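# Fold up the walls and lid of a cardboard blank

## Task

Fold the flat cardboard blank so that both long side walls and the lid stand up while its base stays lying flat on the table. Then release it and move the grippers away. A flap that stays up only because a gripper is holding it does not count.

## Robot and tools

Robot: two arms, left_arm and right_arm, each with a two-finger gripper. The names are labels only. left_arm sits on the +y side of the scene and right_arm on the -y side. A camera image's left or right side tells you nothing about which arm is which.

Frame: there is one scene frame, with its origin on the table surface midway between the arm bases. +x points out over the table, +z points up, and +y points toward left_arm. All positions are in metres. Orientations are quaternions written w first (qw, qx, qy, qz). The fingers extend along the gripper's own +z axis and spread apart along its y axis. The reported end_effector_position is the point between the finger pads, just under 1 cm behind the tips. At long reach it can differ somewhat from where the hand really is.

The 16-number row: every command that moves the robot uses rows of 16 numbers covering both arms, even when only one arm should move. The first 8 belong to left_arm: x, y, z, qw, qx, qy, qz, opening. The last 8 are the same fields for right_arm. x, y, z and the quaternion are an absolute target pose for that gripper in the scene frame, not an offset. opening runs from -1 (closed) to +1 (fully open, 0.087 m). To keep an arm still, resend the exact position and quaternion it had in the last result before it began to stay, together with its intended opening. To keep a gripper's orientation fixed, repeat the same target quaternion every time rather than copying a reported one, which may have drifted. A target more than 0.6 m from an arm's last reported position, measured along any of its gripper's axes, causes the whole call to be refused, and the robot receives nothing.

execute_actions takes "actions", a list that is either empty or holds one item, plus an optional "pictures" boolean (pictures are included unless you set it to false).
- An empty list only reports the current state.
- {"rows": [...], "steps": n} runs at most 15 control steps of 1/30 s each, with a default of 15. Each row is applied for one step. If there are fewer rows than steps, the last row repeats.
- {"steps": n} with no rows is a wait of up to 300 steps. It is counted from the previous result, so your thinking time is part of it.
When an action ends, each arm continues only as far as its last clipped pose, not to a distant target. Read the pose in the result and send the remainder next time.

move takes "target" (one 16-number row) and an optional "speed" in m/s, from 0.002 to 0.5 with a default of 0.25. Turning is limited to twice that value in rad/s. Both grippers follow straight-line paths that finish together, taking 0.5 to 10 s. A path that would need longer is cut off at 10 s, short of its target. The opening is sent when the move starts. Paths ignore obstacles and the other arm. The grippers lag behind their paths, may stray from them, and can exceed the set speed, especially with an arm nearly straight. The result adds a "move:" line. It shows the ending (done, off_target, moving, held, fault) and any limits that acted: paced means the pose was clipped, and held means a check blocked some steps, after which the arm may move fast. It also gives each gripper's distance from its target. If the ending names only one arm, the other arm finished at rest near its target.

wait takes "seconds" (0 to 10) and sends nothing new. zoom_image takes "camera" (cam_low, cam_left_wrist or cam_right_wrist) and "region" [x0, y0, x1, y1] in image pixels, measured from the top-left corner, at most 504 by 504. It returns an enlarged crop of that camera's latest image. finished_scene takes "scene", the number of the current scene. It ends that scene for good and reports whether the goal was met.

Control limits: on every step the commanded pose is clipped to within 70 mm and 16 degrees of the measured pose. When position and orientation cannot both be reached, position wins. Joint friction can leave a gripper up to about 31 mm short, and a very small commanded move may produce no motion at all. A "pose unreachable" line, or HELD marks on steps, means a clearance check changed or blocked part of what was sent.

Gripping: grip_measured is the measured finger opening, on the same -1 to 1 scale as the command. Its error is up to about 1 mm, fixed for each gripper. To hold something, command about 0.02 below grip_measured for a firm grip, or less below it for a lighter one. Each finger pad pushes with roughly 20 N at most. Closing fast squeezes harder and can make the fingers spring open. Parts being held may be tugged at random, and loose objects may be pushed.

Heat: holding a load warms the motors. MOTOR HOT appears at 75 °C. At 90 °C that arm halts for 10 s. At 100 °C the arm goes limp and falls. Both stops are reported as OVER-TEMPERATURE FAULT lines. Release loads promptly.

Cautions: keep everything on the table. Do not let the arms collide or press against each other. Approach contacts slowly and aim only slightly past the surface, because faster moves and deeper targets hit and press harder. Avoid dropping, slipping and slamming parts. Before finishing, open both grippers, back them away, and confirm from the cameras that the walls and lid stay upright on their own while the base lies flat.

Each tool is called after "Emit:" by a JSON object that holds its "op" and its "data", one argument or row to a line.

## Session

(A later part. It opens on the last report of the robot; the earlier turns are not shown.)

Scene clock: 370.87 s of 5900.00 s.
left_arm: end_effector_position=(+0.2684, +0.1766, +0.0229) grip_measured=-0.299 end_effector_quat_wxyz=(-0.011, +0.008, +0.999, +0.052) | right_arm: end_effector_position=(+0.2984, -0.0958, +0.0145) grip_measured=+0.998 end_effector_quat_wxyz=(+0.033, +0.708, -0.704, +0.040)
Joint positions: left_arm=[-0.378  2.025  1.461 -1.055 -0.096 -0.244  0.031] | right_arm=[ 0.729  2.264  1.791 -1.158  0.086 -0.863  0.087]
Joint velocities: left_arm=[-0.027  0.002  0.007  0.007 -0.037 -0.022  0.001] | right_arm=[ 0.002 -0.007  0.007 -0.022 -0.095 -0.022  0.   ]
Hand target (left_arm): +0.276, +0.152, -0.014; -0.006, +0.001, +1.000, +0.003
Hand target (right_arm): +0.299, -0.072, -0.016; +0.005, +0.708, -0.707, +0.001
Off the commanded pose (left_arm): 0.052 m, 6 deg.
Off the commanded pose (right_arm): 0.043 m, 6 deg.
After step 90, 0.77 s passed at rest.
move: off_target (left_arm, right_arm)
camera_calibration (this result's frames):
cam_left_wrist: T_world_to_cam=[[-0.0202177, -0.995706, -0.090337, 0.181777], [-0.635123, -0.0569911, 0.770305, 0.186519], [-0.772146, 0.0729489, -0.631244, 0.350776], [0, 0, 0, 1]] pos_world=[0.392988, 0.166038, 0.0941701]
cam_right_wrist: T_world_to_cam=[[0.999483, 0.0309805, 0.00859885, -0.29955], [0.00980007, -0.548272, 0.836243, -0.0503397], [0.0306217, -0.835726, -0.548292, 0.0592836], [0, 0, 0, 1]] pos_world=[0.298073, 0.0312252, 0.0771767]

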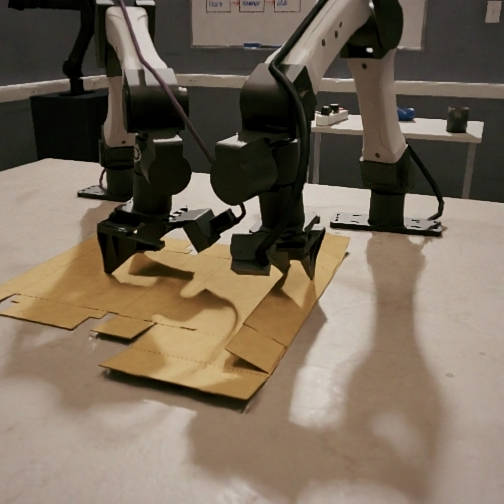

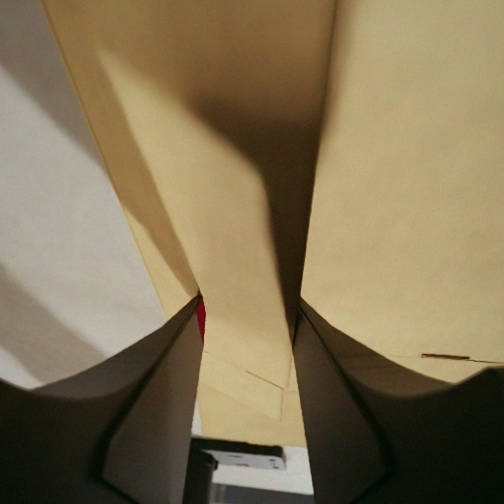

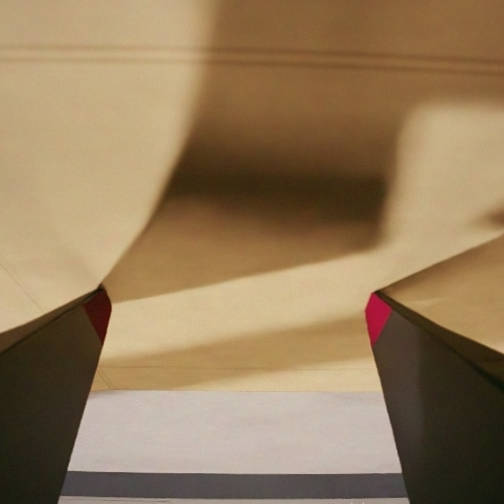

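Emit:
{"op": "move", "data": {
  "target": [0.27,0.125,0.0,0,0,1,0,0.0,0.3,-0.07,-0.02,0,-0.707,0.707,0,1],
  "speed": 0.03
}}

Scene clock: 375.80 s of 5900.00 s.
left_arm: end_effector_position=(+0.2656, +0.1719, +0.0267) grip_measured=+0.001 end_effector_quat_wxyz=(-0.005, +0.009, +0.997, +0.080) | right_arm: end_effector_position=(+0.2985, -0.0969, +0.0144) grip_measured=+0.998 end_effector_quat_wxyz=(+0.034, +0.708, -0.704, +0.043)
Joint positions: left_arm=[-0.419  2.02   1.466 -1.072 -0.15  -0.287  0.044] | right_arm=[ 0.729  2.265  1.791 -1.16   0.09  -0.863  0.087]
Joint velocities: left_arm=[ 0.007 -0.002 -0.002  0.037 -0.095 -0.037 -0.   ] | right_arm=[-0.007 -0.012  0.012 -0.051  0.051  0.022  0.   ]
Hand target (left_arm): +0.267, +0.128, +0.006; -0.007, +0.003, +1.000, +0.004
Hand target (right_arm): +0.299, -0.072, -0.016; +0.005, +0.708, -0.706, +0.001
Off the commanded pose (left_arm): 0.054 m, 9 deg.
Off the commanded pose (right_arm): 0.044 m, 6 deg.
move: off_target (left_arm, right_arm)
camera_calibration (this result's frames):
cam_left_wrist: T_world_to_cam=[[-0.0202489, -0.989244, -0.144863, 0.177695], [-0.645579, -0.0977006, 0.757418, 0.191741], [-0.763425, 0.108857, -0.636657, 0.342986], [0, 0, 0, 1]] pos_world=[0.389227, 0.15718, 0.0988775]
cam_right_wrist: T_world_to_cam=[[0.999457, 0.0317124, 0.00900105, -0.299518], [0.00967621, -0.543242, 0.839521, -0.0503716], [0.031513, -0.838977, -0.543253, 0.0576754], [0, 0, 0, 1]] pos_world=[0.298025, 0.0305228, 0.0763164]

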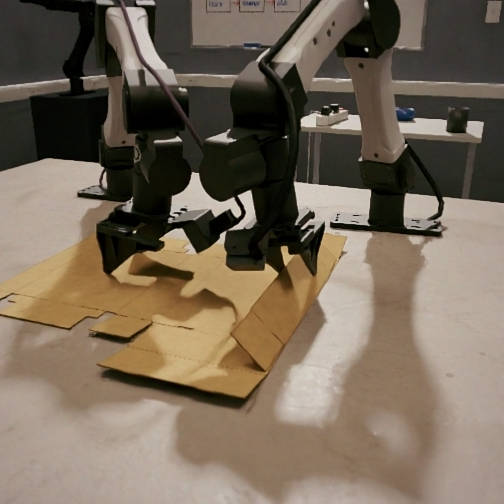

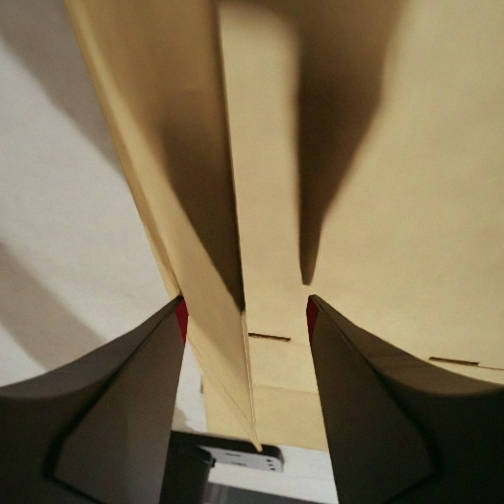

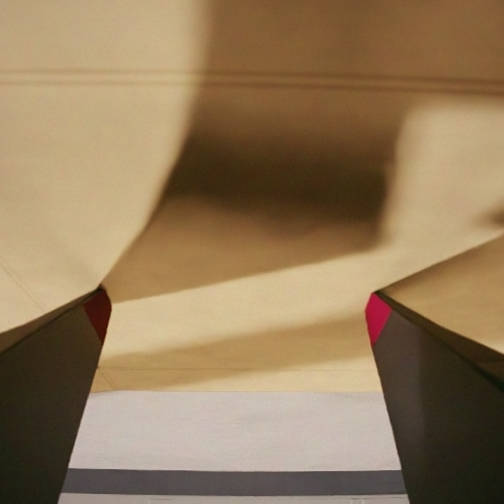

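Emit:
{"op": "move", "data": {
  "target": [0.28,0.18,0.066,0,0,1,0,0.0,0.3,-0.07,-0.02,0,-0.707,0.707,0,1],
  "speed": 0.03
}}

Emit:
{"op": "move", "data": {
  "target": [0.28,0.135,0.056,0,0,1,0,0.0,0.3,-0.07,-0.02,0,-0.707,0.707,0,1],
  "speed": 0.03
}}

Scene clock: 388.70 s of 5900.00 s.
left_arm: end_effector_position=(+0.2696, +0.1855, +0.0515) grip_measured=+0.000 end_effector_quat_wxyz=(-0.024, +0.001, +0.999, +0.022) | right_arm: end_effector_position=(+0.2983, -0.0969, +0.0144) grip_measured=+0.998 end_effector_quat_wxyz=(+0.035, +0.708, -0.704, +0.042)
Joint positions: left_arm=[-0.321  2.002  1.543 -1.168 -0.033 -0.201  0.044] | right_arm=[ 0.729  2.265  1.791 -1.16   0.089 -0.862  0.087]
Joint velocities: left_arm=[-0.002 -0.012 -0.007 -0.022 -0.007 -0.022 -0.001] | right_arm=[-0.022  0.007  0.002 -0.037 -0.022  0.007  0.   ]
Hand target (left_arm): +0.279, +0.180, +0.066; +0.001, +0.001, +1.000, +0.001
Hand target (right_arm): +0.299, -0.072, -0.016; +0.005, +0.708, -0.706, +0.001
Off the commanded pose (left_arm): 0.019 m, 4 deg.
Off the commanded pose (right_arm): 0.044 m, 6 deg.
After step 90, 7.00 s passed at rest.
move: off_target (left_arm, right_arm)
camera_calibration (this result's frames):
cam_left_wrist: T_world_to_cam=[[-0.00425586, -0.999563, -0.0292522, 0.186554], [-0.614707, -0.0204579, 0.78849, 0.152571], [-0.788744, 0.0213372, -0.614351, 0.382314], [0, 0, 0, 1]] pos_world=[0.396129, 0.181436, 0.120031]
cam_right_wrist: T_world_to_cam=[[0.999513, 0.0301173, 0.00811076, -0.29951], [0.00957573, -0.543785, 0.83917, -0.0503768], [0.0296841, -0.838684, -0.543809, 0.0582091], [0, 0, 0, 1]] pos_world=[0.298118, 0.0304453, 0.0763586]

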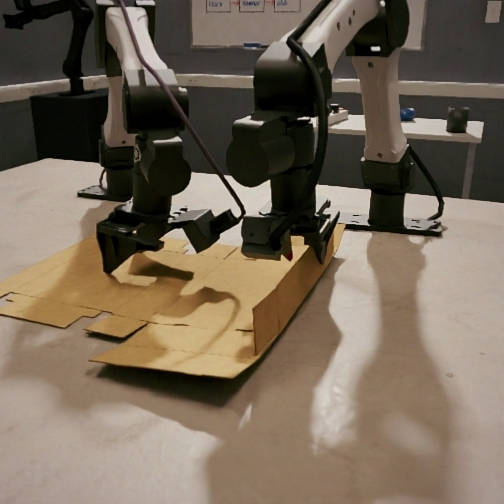

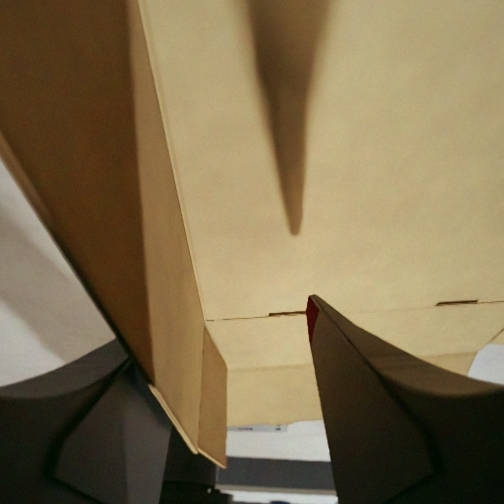

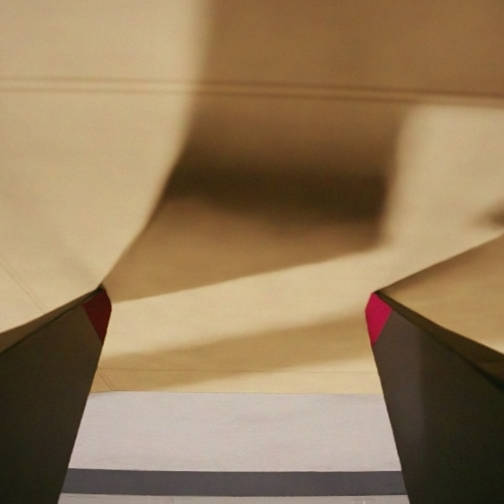

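Scene clock: 390.73 s of 5900.00 s.
left_arm: end_effector_position=(+0.2684, +0.1730, +0.0604) grip_measured=+0.001 end_effector_quat_wxyz=(-0.015, +0.005, +0.998, +0.059) | right_arm: end_effector_position=(+0.2984, -0.0976, +0.0146) grip_measured=+0.998 end_effector_quat_wxyz=(+0.036, +0.708, -0.704, +0.044)
Joint positions: left_arm=[-0.391  2.002  1.578 -1.206 -0.105 -0.265  0.044] | right_arm=[ 0.729  2.265  1.791 -1.162  0.093 -0.862  0.087]
Joint velocities: left_arm=[-0.007 -0.007  0.002  0.022 -0.007 -0.022  0.   ] | right_arm=[-0.002 -0.002  0.007 -0.022 -0.037 -0.051 -0.001]
Hand target (left_arm): +0.277, +0.137, +0.059; -0.002, +0.002, +1.000, +0.000
Hand target (right_arm): +0.299, -0.072, -0.016; +0.006, +0.708, -0.706, +0.001
Off the commanded pose (left_arm): 0.040 m, 7 deg.
Off the commanded pose (right_arm): 0.044 m, 6 deg.
move: off_target (left_arm, right_arm)
camera_calibration (this result's frames):
cam_left_wrist: T_world_to_cam=[[-0.0138715, -0.994596, -0.102893, 0.180438], [-0.629873, -0.0712279, 0.773425, 0.158334], [-0.776574, 0.0755383, -0.625481, 0.375031], [0, 0, 0, 1]] pos_world=[0.393472, 0.162412, 0.130681]
cam_right_wrist: T_world_to_cam=[[0.9995, 0.030368, 0.00878472, -0.299511], [0.0090299, -0.540556, 0.84126, -0.0505387], [0.030296, -0.84076, -0.54056, 0.057284], [0, 0, 0, 1]] pos_world=[0.298083, 0.0299386, 0.0761127]

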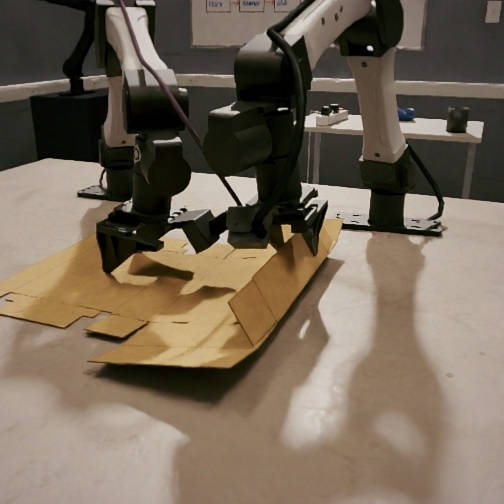

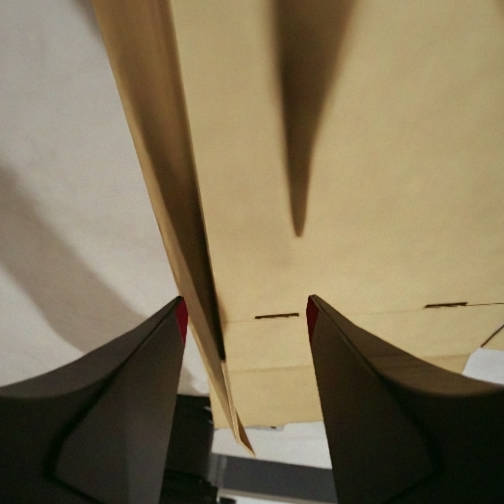

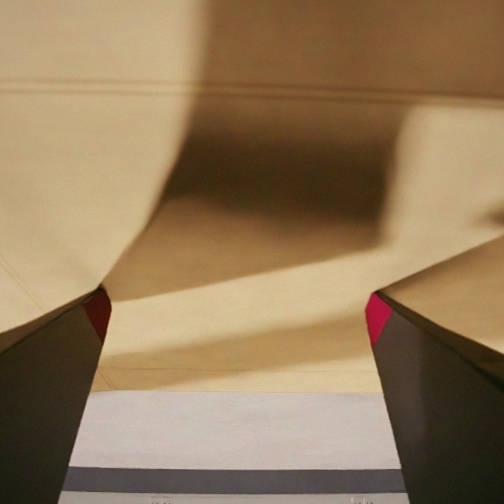

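Emit:
{"op": "move", "data": {
  "target": [0.29,0.2,0.06,0,0,1,0,-0.3,0.3,-0.1,0.1,0,-0.707,0.707,0,1],
  "speed": 0.08
}}

Emit:
{"op": "move", "data": {
  "target": [0.29,0.2,0.062,0,0,1,0,-1,0.3,-0.2,0.15,0,-0.707,0.707,0,1]
}}

Emit:
{"op": "move", "data": {
  "target": [0.31,0.33,0.06,0,0,1,0,-1,0.3,-0.2,0.15,0,-0.707,0.707,0,1],
  "speed": 0.1
}}

Scene clock: 402.90 s of 5900.00 s.
left_arm: end_effector_position=(+0.2797, +0.1995, +0.0591) grip_measured=-0.300 end_effector_quat_wxyz=(-0.015, -0.001, +1.000, +0.007) | right_arm: end_effector_position=(+0.2948, -0.1001, +0.0866) grip_measured=+0.998 end_effector_quat_wxyz=(+0.016, +0.708, -0.706, +0.002)
Joint positions: left_arm=[-0.268  2.002  1.578 -1.179 -0.01  -0.15   0.031] | right_arm=[ 0.694  2.175  1.952 -1.379  0.007 -0.896  0.087]
Joint velocities: left_arm=[ 0.007 -0.022  0.007 -0.022 -0.051 -0.022 -0.   ] | right_arm=[ 0.002  0.012 -0.022 -0.051  0.037  0.051 -0.001]
Hand target (left_arm): +0.290, +0.200, +0.061; +0.001, +0.000, +1.000, +0.001
Hand target (right_arm): +0.299, -0.101, +0.100; -0.000, +0.707, -0.707, +0.000
Off the commanded pose (left_arm): 0.010 m, 2 deg.
Off the commanded pose (right_arm): 0.014 m, 2 deg.
After step 90, 7.60 s passed at rest.
move: off_target (right_arm)
camera_calibration (this result's frames):
cam_left_wrist: T_world_to_cam=[[-0.000633263, -1, -0.000628797, 0.19812], [-0.628641, -0.0000909175, 0.777696, 0.153512], [-0.777695, 0.000887773, -0.628641, 0.39642], [0, 0, 0, 1]] pos_world=[0.404923, 0.197782, 0.129945]
cam_right_wrist: T_world_to_cam=[[0.999449, 0.0263369, -0.0201836, -0.2944], [0.0320816, -0.611676, 0.790458, -0.121892], [0.00847239, -0.79067, -0.612184, 0.111893], [0, 0, 0, 1]] pos_world=[0.2972, 0.0216652, 0.158908]

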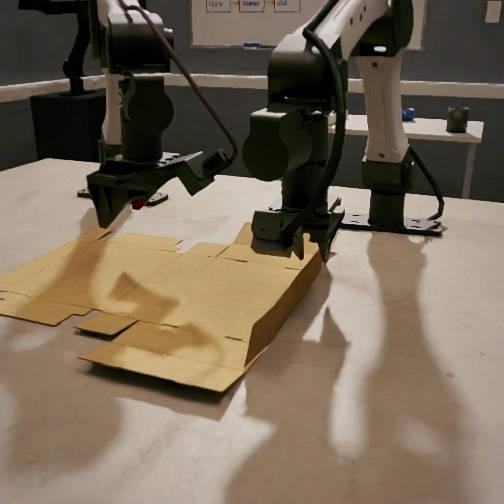

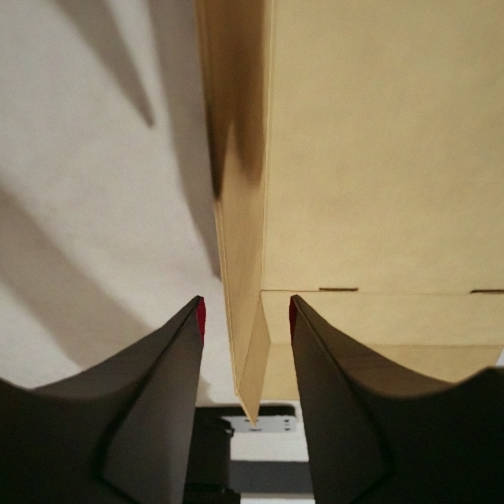

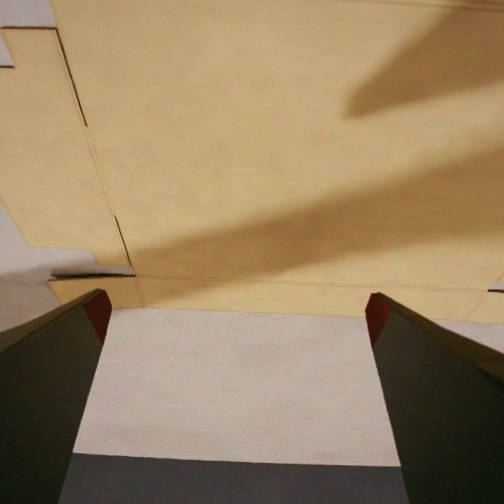

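Scene clock: 403.97 s of 5900.00 s.
left_arm: end_effector_position=(+0.2794, +0.1983, +0.0592) grip_measured=-0.999 end_effector_quat_wxyz=(-0.016, +0.000, +1.000, +0.004) | right_arm: end_effector_position=(+0.3037, -0.1967, +0.1487) grip_measured=+0.998 end_effector_quat_wxyz=(-0.007, +0.704, -0.710, +0.006)
Joint positions: left_arm=[-0.268  2.002  1.578 -1.18  -0.002 -0.148  0.   ] | right_arm=[ 0.472  1.947  1.863 -1.47   0.006 -1.107  0.087]
Joint velocities: left_arm=[ 0.007  0.007 -0.002  0.051  0.037 -0.037  0.   ] | right_arm=[ 0.007 -0.002 -0.002 -0.037  0.037 -0.007 -0.001]
Hand target (left_arm): +0.290, +0.200, +0.062; +0.000, +0.000, +1.000, +0.000
Hand target (right_arm): +0.298, -0.200, +0.149; -0.001, +0.707, -0.707, +0.001
Off the commanded pose (left_arm): 0.011 m, 2 deg.
Off the commanded pose (right_arm): 0.005 m, 1 deg.
move: off_target (left_arm)
camera_calibration (this result's frames):
cam_left_wrist: T_world_to_cam=[[-0.00267979, -0.999975, 0.00655341, 0.197112], [-0.627487, 0.00678417, 0.778598, 0.151552], [-0.778622, -0.0020257, -0.627489, 0.397007], [0, 0, 0, 1]] pos_world=[0.404744, 0.196884, 0.129829]
cam_right_wrist: T_world_to_cam=[[0.999703, 0.0157204, 0.0186298, -0.307415], [-0.00445472, -0.633569, 0.773674, -0.221071], [0.0239657, -0.773527, -0.63331, 0.0752852], [0, 0, 0, 1]] pos_world=[0.304535, -0.0769961, 0.224443]

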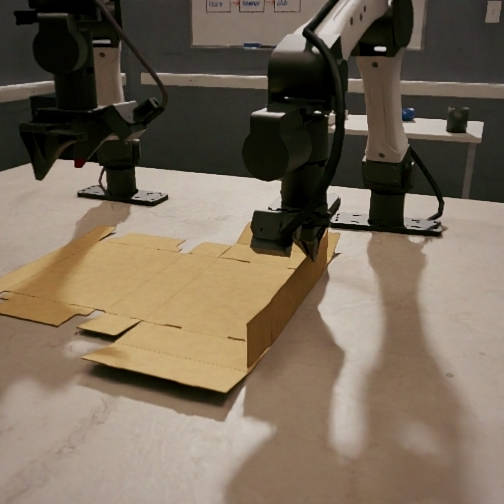

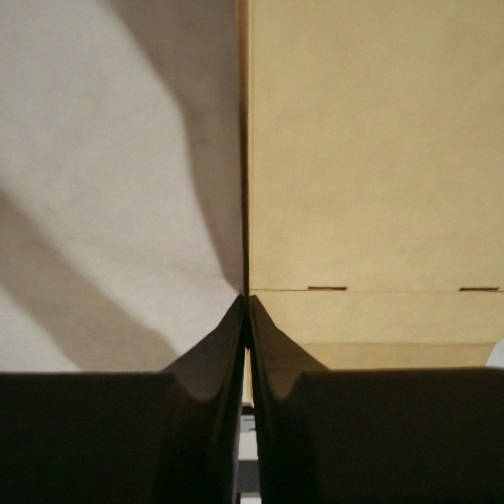

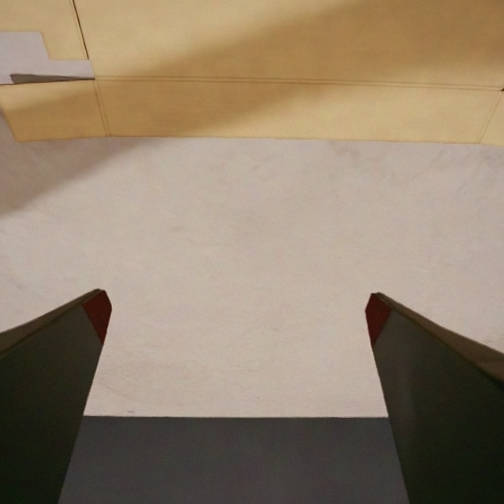

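Scene clock: 405.67 s of 5900.00 s.
left_arm: end_effector_position=(+0.3046, +0.3227, +0.0606) grip_measured=-0.999 end_effector_quat_wxyz=(-0.005, -0.007, +1.000, -0.005) | right_arm: end_effector_position=(+0.3017, -0.1978, +0.1489) grip_measured=+0.998 end_effector_quat_wxyz=(-0.003, +0.706, -0.709, +0.004)
Joint positions: left_arm=[ 0.063  2.089  1.716 -1.21   0.008  0.169  0.   ] | right_arm=[ 0.472  1.947  1.863 -1.479  0.006 -1.112  0.087]
Joint velocities: left_arm=[-0.012 -0.012 -0.007 -0.007  0.037  0.051  0.   ] | right_arm=[-0.012 -0.017 -0.007  0.007 -0.066 -0.007  0.001]
Hand target (left_arm): +0.312, +0.330, +0.061; +0.002, -0.000, +1.000, +0.003
Hand target (right_arm): +0.300, -0.200, +0.150; +0.000, +0.707, -0.707, +0.000
Off the commanded pose (left_arm): 0.009 m, 1 deg.
Off the commanded pose (right_arm): 0.003 m, 1 deg.
move: done
camera_calibration (this result's frames):
cam_left_wrist: T_world_to_cam=[[0.0113879, -0.99965, 0.023876, 0.316161], [-0.644525, 0.0109174, 0.764505, 0.170125], [-0.764498, -0.0240947, -0.644175, 0.421585], [0, 0, 0, 1]] pos_world=[0.428351, 0.324351, 0.133965]
cam_right_wrist: T_world_to_cam=[[0.999738, 0.0207404, 0.00964189, -0.303065], [0.00558417, -0.630138, 0.776463, -0.224656], [0.0221798, -0.776206, -0.630089, 0.0741199], [0, 0, 0, 1]] pos_world=[0.302596, -0.077746, 0.224061]

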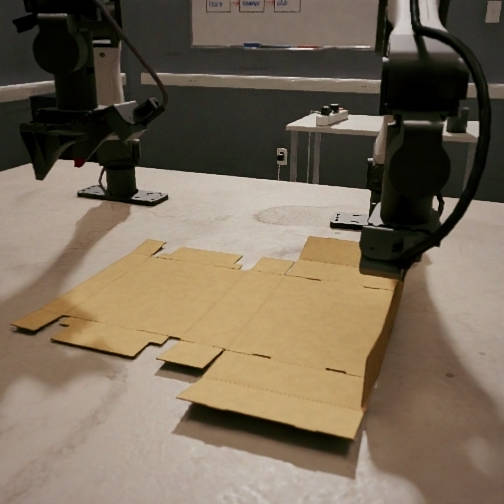

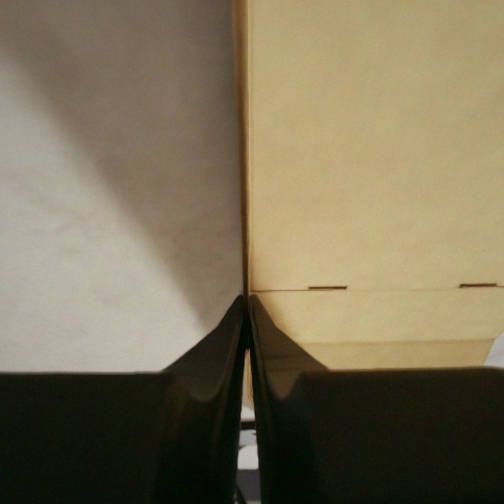

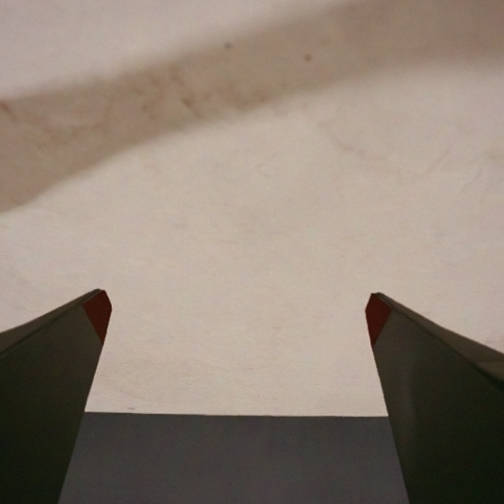

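Emit:
{"op": "move", "data": {
  "target": [0.305,0.295,0.045,0,0,0.966,0.259,-1,0.3,-0.2,0.1,0,0,0.906,0.423,-0.3],
  "speed": 0.15
}}

Emit:
{"op": "move", "data": {
  "target": [0.305,0.272,0.005,0,0,0.83,0.56,-1,0.3,-0.2,0.1,0,0,0.906,0.423,-0.3],
  "speed": 0.1
}}

Scene clock: 416.33 s of 5900.00 s.
left_arm: end_effector_position=(+0.3055, +0.2979, +0.0547) grip_measured=-0.998 end_effector_quat_wxyz=(+0.000, +0.004, +0.968, +0.251) | right_arm: end_effector_position=(+0.3016, -0.1974, +0.0963) grip_measured=-0.300 end_effector_quat_wxyz=(-0.009, -0.006, +0.908, +0.418)
Joint positions: left_arm=[-0.222  2.099  1.619 -1.146 -0.505 -0.109  0.   ] | right_arm=[-0.017  2.036  1.532 -1.141 -0.861 -0.082  0.031]
Joint velocities: left_arm=[ 0.017  0.017 -0.007 -0.066 -0.081 -0.007 -0.001] | right_arm=[-0.007  0.022 -0.012  0.007 -0.11   0.11   0.   ]
Hand target (left_arm): +0.305, +0.295, +0.044; -0.002, +0.000, +0.966, +0.257
Hand target (right_arm): +0.301, -0.199, +0.101; +0.001, -0.001, +0.907, +0.422
Off the commanded pose (left_arm): 0.010 m, 1 deg.
Off the commanded pose (right_arm): 0.005 m, 1 deg.
After step 90, 1.30 s passed at rest.
move: done
camera_calibration (this result's frames):
cam_left_wrist: T_world_to_cam=[[-0.00948754, -0.88033, -0.474266, 0.289523], [-0.653952, -0.353341, 0.668952, 0.292129], [-0.756476, 0.316494, -0.572342, 0.310048], [0, 0, 0, 1]] pos_world=[0.428329, 0.259969, 0.119344]
cam_right_wrist: T_world_to_cam=[[0.0283212, -0.649396, -0.759923, -0.0675973], [-0.614653, -0.610833, 0.499083, 0.0339886], [-0.788289, 0.452954, -0.416453, 0.507783], [0, 0, 0, 1]] pos_world=[0.423086, -0.253139, 0.143136]

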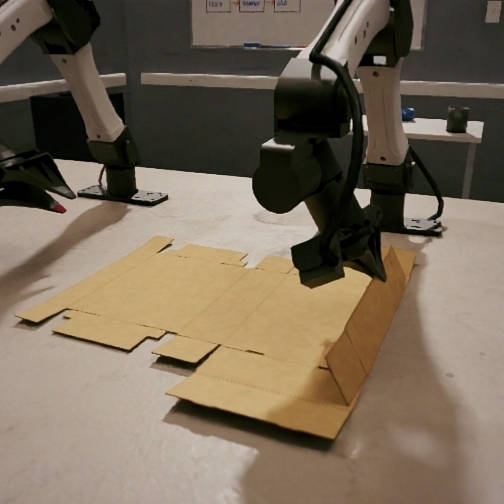

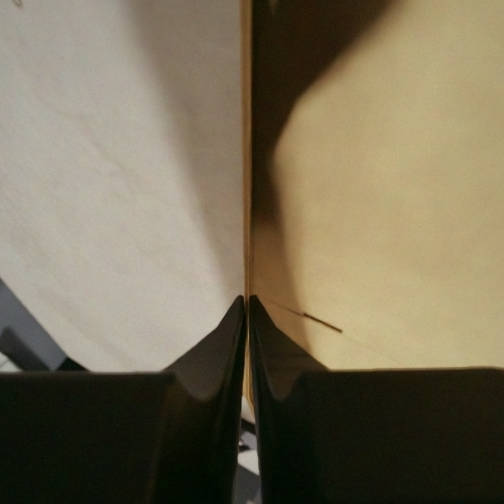

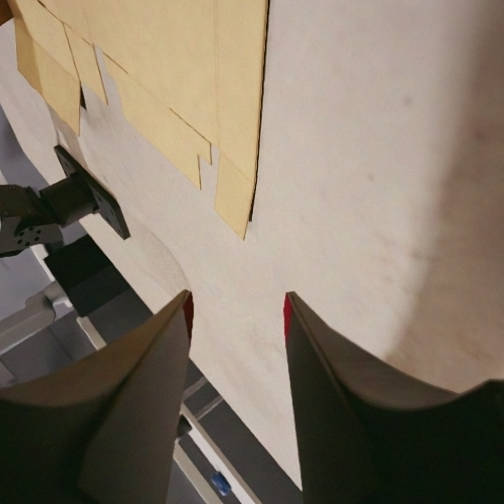

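Scene clock: 420.00 s of 5900.00 s.
left_arm: end_effector_position=(+0.3068, +0.2796, +0.0308) grip_measured=-0.998 end_effector_quat_wxyz=(+0.001, +0.000, +0.829, +0.559) | right_arm: end_effector_position=(+0.3024, -0.1971, +0.0964) grip_measured=-0.300 end_effector_quat_wxyz=(-0.007, -0.007, +0.908, +0.419)
Joint positions: left_arm=[-0.452  2.529  1.833 -1.551 -1.069 -0.742  0.   ] | right_arm=[-0.017  2.036  1.532 -1.137 -0.864 -0.082  0.031]
Joint velocities: left_arm=[ 0.012  0.002  0.012 -0.051  0.022 -0.051 -0.   ] | right_arm=[-0.002  0.012 -0.002  0.125 -0.066  0.051  0.   ]
Hand target (left_arm): +0.304, +0.272, +0.006; -0.003, -0.001, +0.829, +0.559
Hand target (right_arm): +0.300, -0.200, +0.100; -0.000, -0.000, +0.906, +0.423
Off the commanded pose (left_arm): 0.027 m, 0 deg.
Off the commanded pose (right_arm): 0.005 m, 1 deg.
move: off_target (left_arm)
camera_calibration (this result's frames):
cam_left_wrist: T_world_to_cam=[[-0.00246759, -0.387511, -0.921862, 0.13597], [-0.653518, -0.697143, 0.294799, 0.410034], [-0.756907, 0.60318, -0.251525, 0.213246], [0, 0, 0, 1]] pos_world=[0.429707, 0.209917, 0.0581046]
cam_right_wrist: T_world_to_cam=[[0.0310838, -0.64779, -0.761185, -0.0677948], [-0.616885, -0.611638, 0.49533, 0.0354808], [-0.786439, 0.454167, -0.418624, 0.508236], [0, 0, 0, 1]] pos_world=[0.423692, -0.253039, 0.143581]

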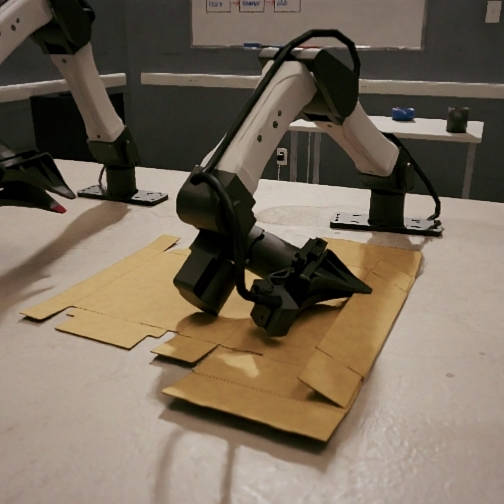

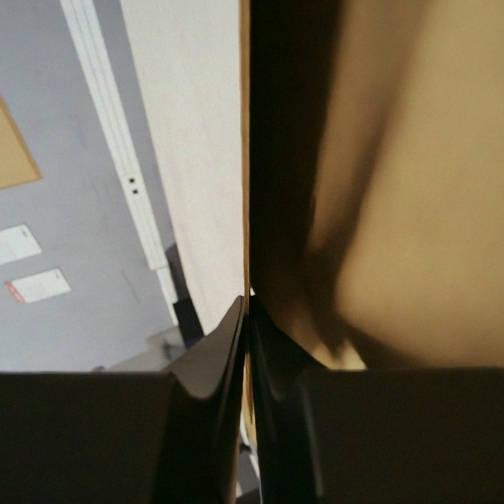

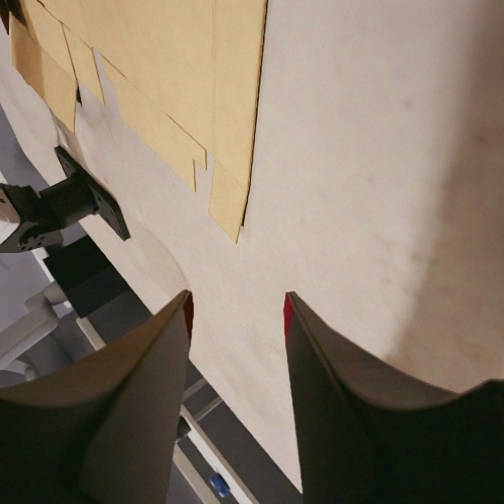

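Emit:
{"op": "move", "data": {
  "target": [0.305,0.272,0.005,0,0,0.83,0.56,-1,0.35,-0.15,0.01,0,0,0.906,0.423,-0.3],
  "speed": 0.08
}}

Emit:
{"op": "move", "data": {
  "target": [0.305,0.272,0.005,0,0,0.83,0.56,-1,0.35,-0.085,0.005,0,0,0.906,0.423,-0.3],
  "speed": 0.03
}}

Scene clock: 426.83 s of 5900.00 s.
left_arm: end_effector_position=(+0.3069, +0.2797, +0.0314) grip_measured=-0.998 end_effector_quat_wxyz=(+0.002, -0.001, +0.829, +0.560) | right_arm: end_effector_position=(+0.3376, -0.1582, +0.0261) grip_measured=-0.300 end_effector_quat_wxyz=(-0.023, +0.022, +0.901, +0.433)
Joint positions: left_arm=[-0.452  2.528  1.834 -1.554 -1.071 -0.747  0.   ] | right_arm=[ 0.068  2.247  1.545 -0.843 -0.897  0.111  0.031]
Joint velocities: left_arm=[-0.012 -0.007 -0.007  0.007 -0.022 -0.022  0.   ] | right_arm=[-0.022 -0.002 -0.012 -0.007 -0.051  0.066 -0.001]
Hand target (left_arm): +0.304, +0.272, +0.006; +0.000, -0.000, +0.829, +0.559
Hand target (right_arm): +0.350, -0.151, +0.012; -0.001, -0.001, +0.906, +0.424
Off the commanded pose (left_arm): 0.028 m, 0 deg.
Off the commanded pose (right_arm): 0.022 m, 4 deg.
After step 90, 2.10 s passed at rest.
move: off_target (left_arm, right_arm)
camera_calibration (this result's frames):
cam_left_wrist: T_world_to_cam=[[0.00114904, -0.386025, -0.922487, 0.135055], [-0.653929, -0.698203, 0.291357, 0.410497], [-0.756555, 0.602907, -0.253236, 0.213468], [0, 0, 0, 1]] pos_world=[0.429781, 0.210044, 0.0590428]
cam_right_wrist: T_world_to_cam=[[-0.0342142, -0.624326, -0.780414, -0.0709081], [-0.613429, -0.603356, 0.509574, 0.115602], [-0.789008, 0.496164, -0.362337, 0.494849], [0, 0, 0, 1]] pos_world=[0.458927, -0.220046, 0.065056]

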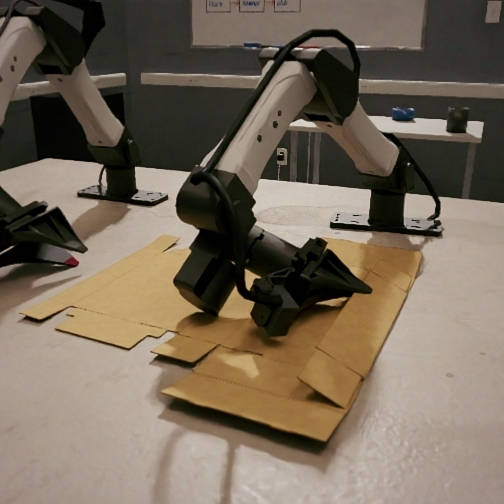

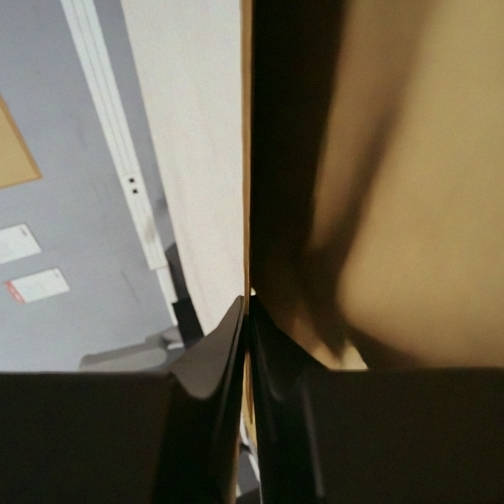

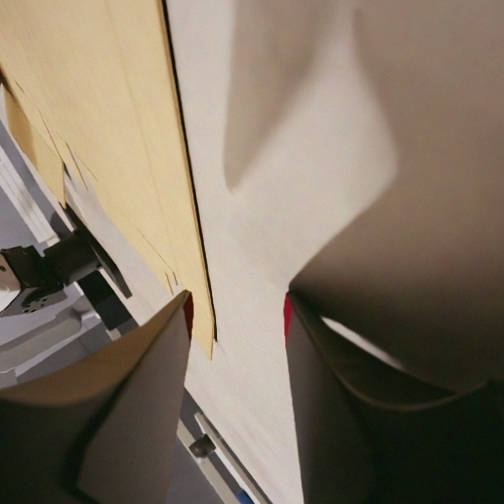

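Scene clock: 429.70 s of 5900.00 s.
left_arm: end_effector_position=(+0.3069, +0.2797, +0.0314) grip_measured=-0.998 end_effector_quat_wxyz=(+0.002, -0.001, +0.829, +0.560) | right_arm: end_effector_position=(+0.3515, -0.0925, +0.0272) grip_measured=-0.300 end_effector_quat_wxyz=(+0.001, +0.005, +0.899, +0.438)
Joint positions: left_arm=[-0.452  2.528  1.834 -1.554 -1.071 -0.747  0.   ] | right_arm=[ 0.219  2.248  1.545 -0.61  -0.879  0.334  0.031]
Joint velocities: left_arm=[ 0.012  0.012 -0.017 -0.022  0.007  0.007  0.   ] | right_arm=[-0.007 -0.007 -0.007 -0.051  0.066  0.066  0.   ]
Hand target (left_arm): +0.304, +0.272, +0.006; -0.000, -0.000, +0.829, +0.559
Hand target (right_arm): +0.350, -0.086, +0.006; -0.001, -0.001, +0.906, +0.423
Off the commanded pose (left_arm): 0.028 m, 0 deg.
Off the commanded pose (right_arm): 0.023 m, 2 deg.
move: off_target (left_arm, right_arm)
camera_calibration (this result's frames):
cam_left_wrist: T_world_to_cam=[[0.00114904, -0.386025, -0.922487, 0.135055], [-0.653929, -0.698203, 0.291357, 0.410497], [-0.756555, 0.602907, -0.253236, 0.213468], [0, 0, 0, 1]] pos_world=[0.429781, 0.210044, 0.0590428]
cam_right_wrist: T_world_to_cam=[[0.0168433, -0.617199, -0.786627, -0.0457293], [-0.636245, -0.613516, 0.46775, 0.1714], [-0.771303, 0.492609, -0.403024, 0.468119], [0, 0, 0, 1]] pos_world=[0.470884, -0.153667, 0.0725186]

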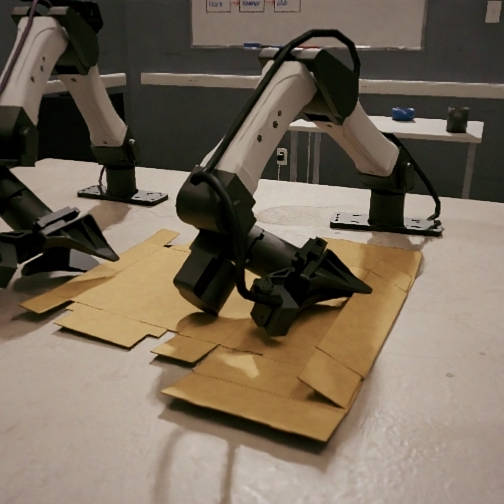

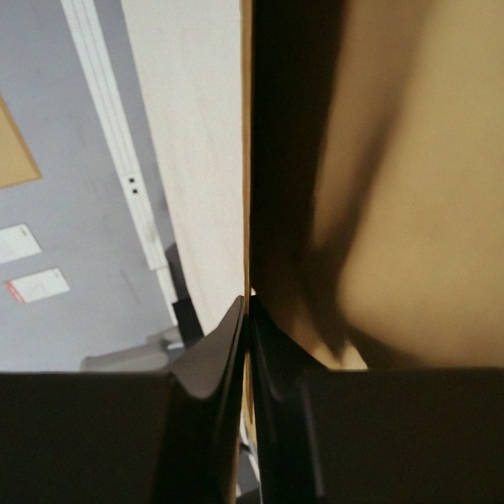

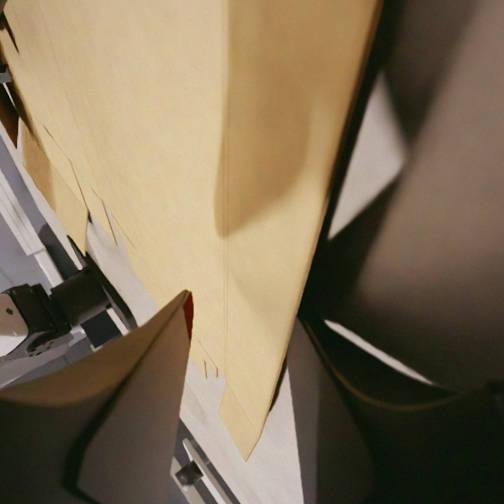

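Emit:
{"op": "move", "data": {
  "target": [0.305,0.32,0.045,0,0,1,0,-1,0.35,-0.05,0.09,0,0,0.87,0.5,-0.3],
  "speed": 0.1
}}

Scene clock: 445.57 s of 5900.00 s.
left_arm: end_effector_position=(+0.3044, +0.3279, +0.0589) grip_measured=-0.998 end_effector_quat_wxyz=(+0.012, +0.010, +0.999, +0.033) | right_arm: end_effector_position=(+0.3413, -0.0596, +0.0647) grip_measured=-0.300 end_effector_quat_wxyz=(-0.028, +0.021, +0.874, +0.484)
Joint positions: left_arm=[ 0.042  2.044  1.646 -1.138 -0.061  0.183  0.   ] | right_arm=[ 0.271  2.202  1.545 -0.578 -0.975  0.481  0.031]
Joint velocities: left_arm=[ 0.007  0.017  0.007  0.037 -0.007  0.022 -0.001] | right_arm=[ 0.007  0.017 -0.002 -0.022 -0.007  0.051  0.001]
Hand target (left_arm): +0.305, +0.320, +0.047; +0.003, +0.003, +1.000, +0.003
Hand target (right_arm): +0.349, -0.051, +0.090; -0.001, -0.001, +0.867, +0.498
Off the commanded pose (left_arm): 0.016 m, 4 deg.
Off the commanded pose (right_arm): 0.028 m, 4 deg.
After step 90, 6.60 s passed at rest.
move: off_target (left_arm, right_arm)
camera_calibration (this result's frames):
cam_left_wrist: T_world_to_cam=[[-0.0227676, -0.998345, -0.0528096, 0.335858], [-0.670349, -0.0239442, 0.74166, 0.191943], [-0.741697, 0.0522867, -0.668694, 0.389962], [0, 0, 0, 1]] pos_world=[0.425549, 0.319508, 0.136145]
cam_right_wrist: T_world_to_cam=[[-0.0382691, -0.531097, -0.846446, 0.0320288], [-0.609165, -0.659071, 0.441071, 0.15734], [-0.792119, 0.532505, -0.298304, 0.461894], [0, 0, 0, 1]] pos_world=[0.462947, -0.125253, 0.0954976]

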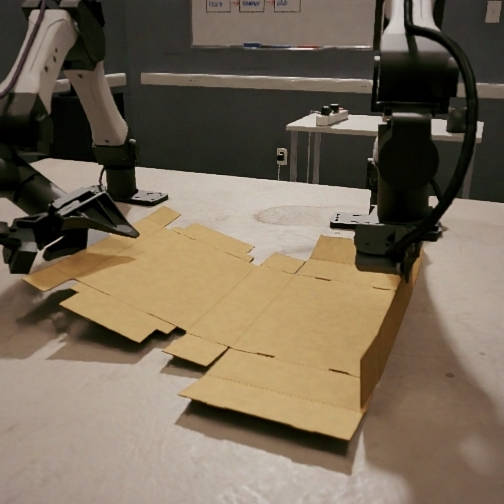

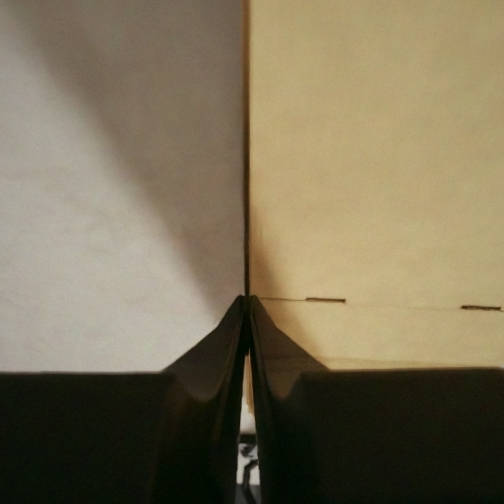

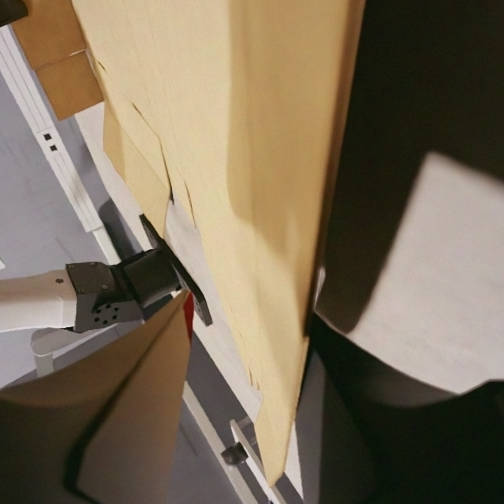

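Emit:
{"op": "move", "data": {
  "target": [0.305,0.32,0.045,0,0,1,0,-0.99,0.35,-0.03,0.08,0,0,0.87,0.5,-1],
  "speed": 0.03
}}

Emit:
{"op": "move", "data": {
  "target": [0.305,0.17,0.05,0,0,1,0,-1,0.35,-0.16,0.13,0,0,0.92,0.38,-1],
  "speed": 0.06
}}

Scene clock: 454.07 s of 5900.00 s.
left_arm: end_effector_position=(+0.3029, +0.3346, +0.0585) grip_measured=-0.988 end_effector_quat_wxyz=(+0.010, +0.005, +0.999, +0.039) | right_arm: end_effector_position=(+0.3454, -0.0455, +0.0691) grip_measured=-0.970 end_effector_quat_wxyz=(-0.016, +0.012, +0.869, +0.495)
Joint positions: left_arm=[ 0.055  2.046  1.646 -1.138 -0.074  0.184  0.001] | right_arm=[ 0.297  2.202  1.545 -0.504 -0.982  0.528  0.001]
Joint velocities: left_arm=[-0.012  0.007  0.002  0.037 -0.007  0.022  0.001] | right_arm=[-0.007 -0.017 -0.007 -0.066  0.037 -0.007  0.001]
Hand target (left_arm): +0.305, +0.320, +0.046; +0.000, -0.001, +1.000, +0.001
Hand target (right_arm): +0.349, -0.031, +0.081; -0.001, -0.001, +0.867, +0.499
Off the commanded pose (left_arm): 0.020 m, 5 deg.
Off the commanded pose (right_arm): 0.020 m, 2 deg.
After step 90, 3.97 s passed at rest.
move: off_target (left_arm, right_arm)
camera_calibration (this result's frames):
cam_left_wrist: T_world_to_cam=[[-0.0111528, -0.997833, -0.0648395, 0.339543], [-0.666928, -0.040891, 0.743999, 0.195892], [-0.745039, 0.0515409, -0.665027, 0.389284], [0, 0, 0, 1]] pos_world=[0.424464, 0.326753, 0.135157]
cam_right_wrist: T_world_to_cam=[[-0.0111381, -0.5098, -0.860221, 0.0359718], [-0.619305, -0.671902, 0.406214, 0.172517], [-0.785072, 0.537263, -0.308238, 0.457437], [0, 0, 0, 1]] pos_world=[0.466362, -0.111512, 0.101865]

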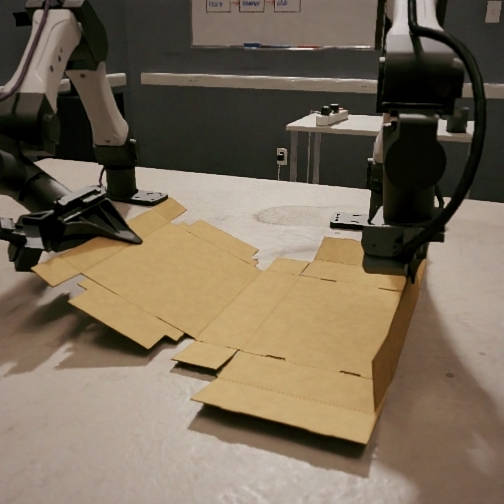

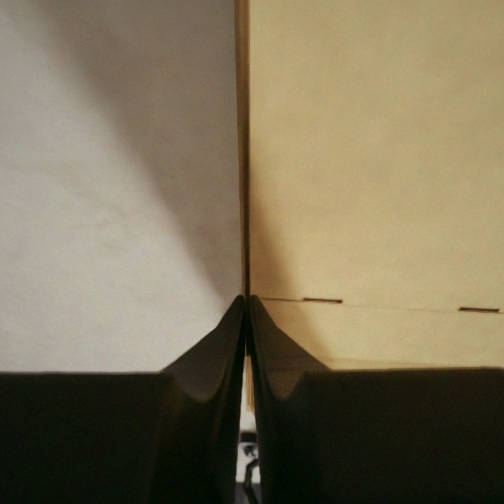

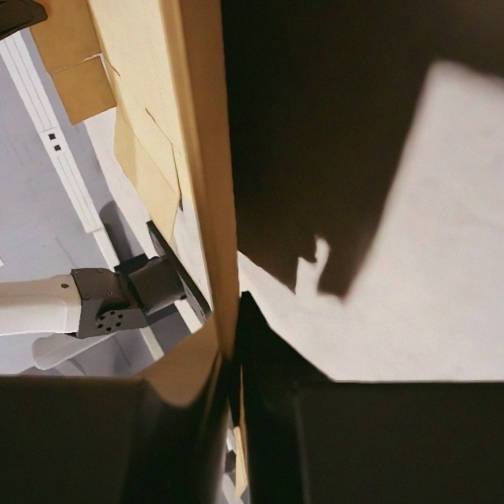

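Scene clock: 457.17 s of 5900.00 s.
left_arm: end_effector_position=(+0.2996, +0.1979, +0.0586) grip_measured=-0.998 end_effector_quat_wxyz=(+0.008, +0.003, +0.999, +0.043) | right_arm: end_effector_position=(+0.3446, -0.1581, +0.1177) grip_measured=-0.976 end_effector_quat_wxyz=(-0.013, +0.004, +0.924, +0.382)
Joint positions: left_arm=[-0.3    2.046  1.646 -1.17  -0.087 -0.174  0.   ] | right_arm=[ 0.101  2.152  1.834 -1.199 -0.784  0.115  0.001]
Joint velocities: left_arm=[-0.007 -0.007  0.007 -0.037 -0.037  0.066 -0.001] | right_arm=[-0.007 -0.007 -0.007 -0.007  0.007  0.007  0.001]
Hand target (left_arm): +0.302, +0.171, +0.052; -0.001, +0.000, +1.000, -0.001
Hand target (right_arm): +0.348, -0.159, +0.129; +0.002, +0.001, +0.924, +0.382
Off the commanded pose (left_arm): 0.030 m, 5 deg.
Off the commanded pose (right_arm): 0.014 m, 2 deg.
move: off_target (left_arm, right_arm)
camera_calibration (this result's frames):
cam_left_wrist: T_world_to_cam=[[-0.00853963, -0.997405, -0.071485, 0.202548], [-0.664619, -0.0477515, 0.745655, 0.188503], [-0.747134, 0.0538779, -0.662486, 0.393964], [0, 0, 0, 1]] pos_world=[0.421356, 0.189798, 0.134917]
cam_right_wrist: T_world_to_cam=[[0.00706219, -0.707435, -0.706743, -0.0352115], [-0.616181, -0.559718, 0.554109, 0.0758581], [-0.787573, 0.431569, -0.439861, 0.531963], [0, 0, 0, 1]] pos_world=[0.465951, -0.212029, 0.167071]

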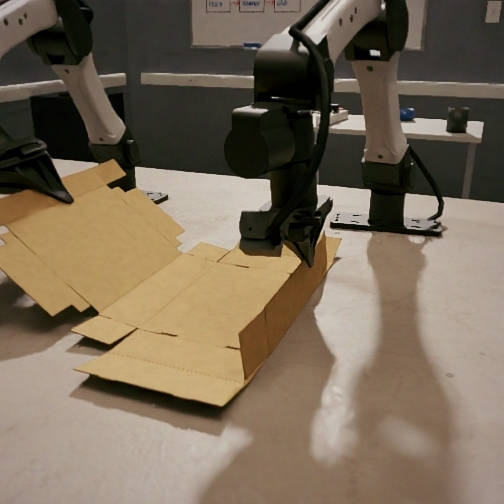

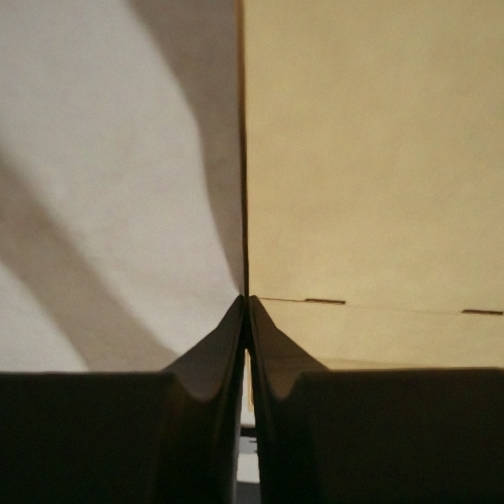

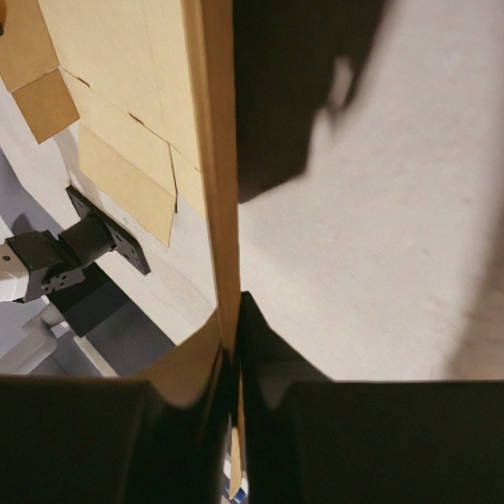

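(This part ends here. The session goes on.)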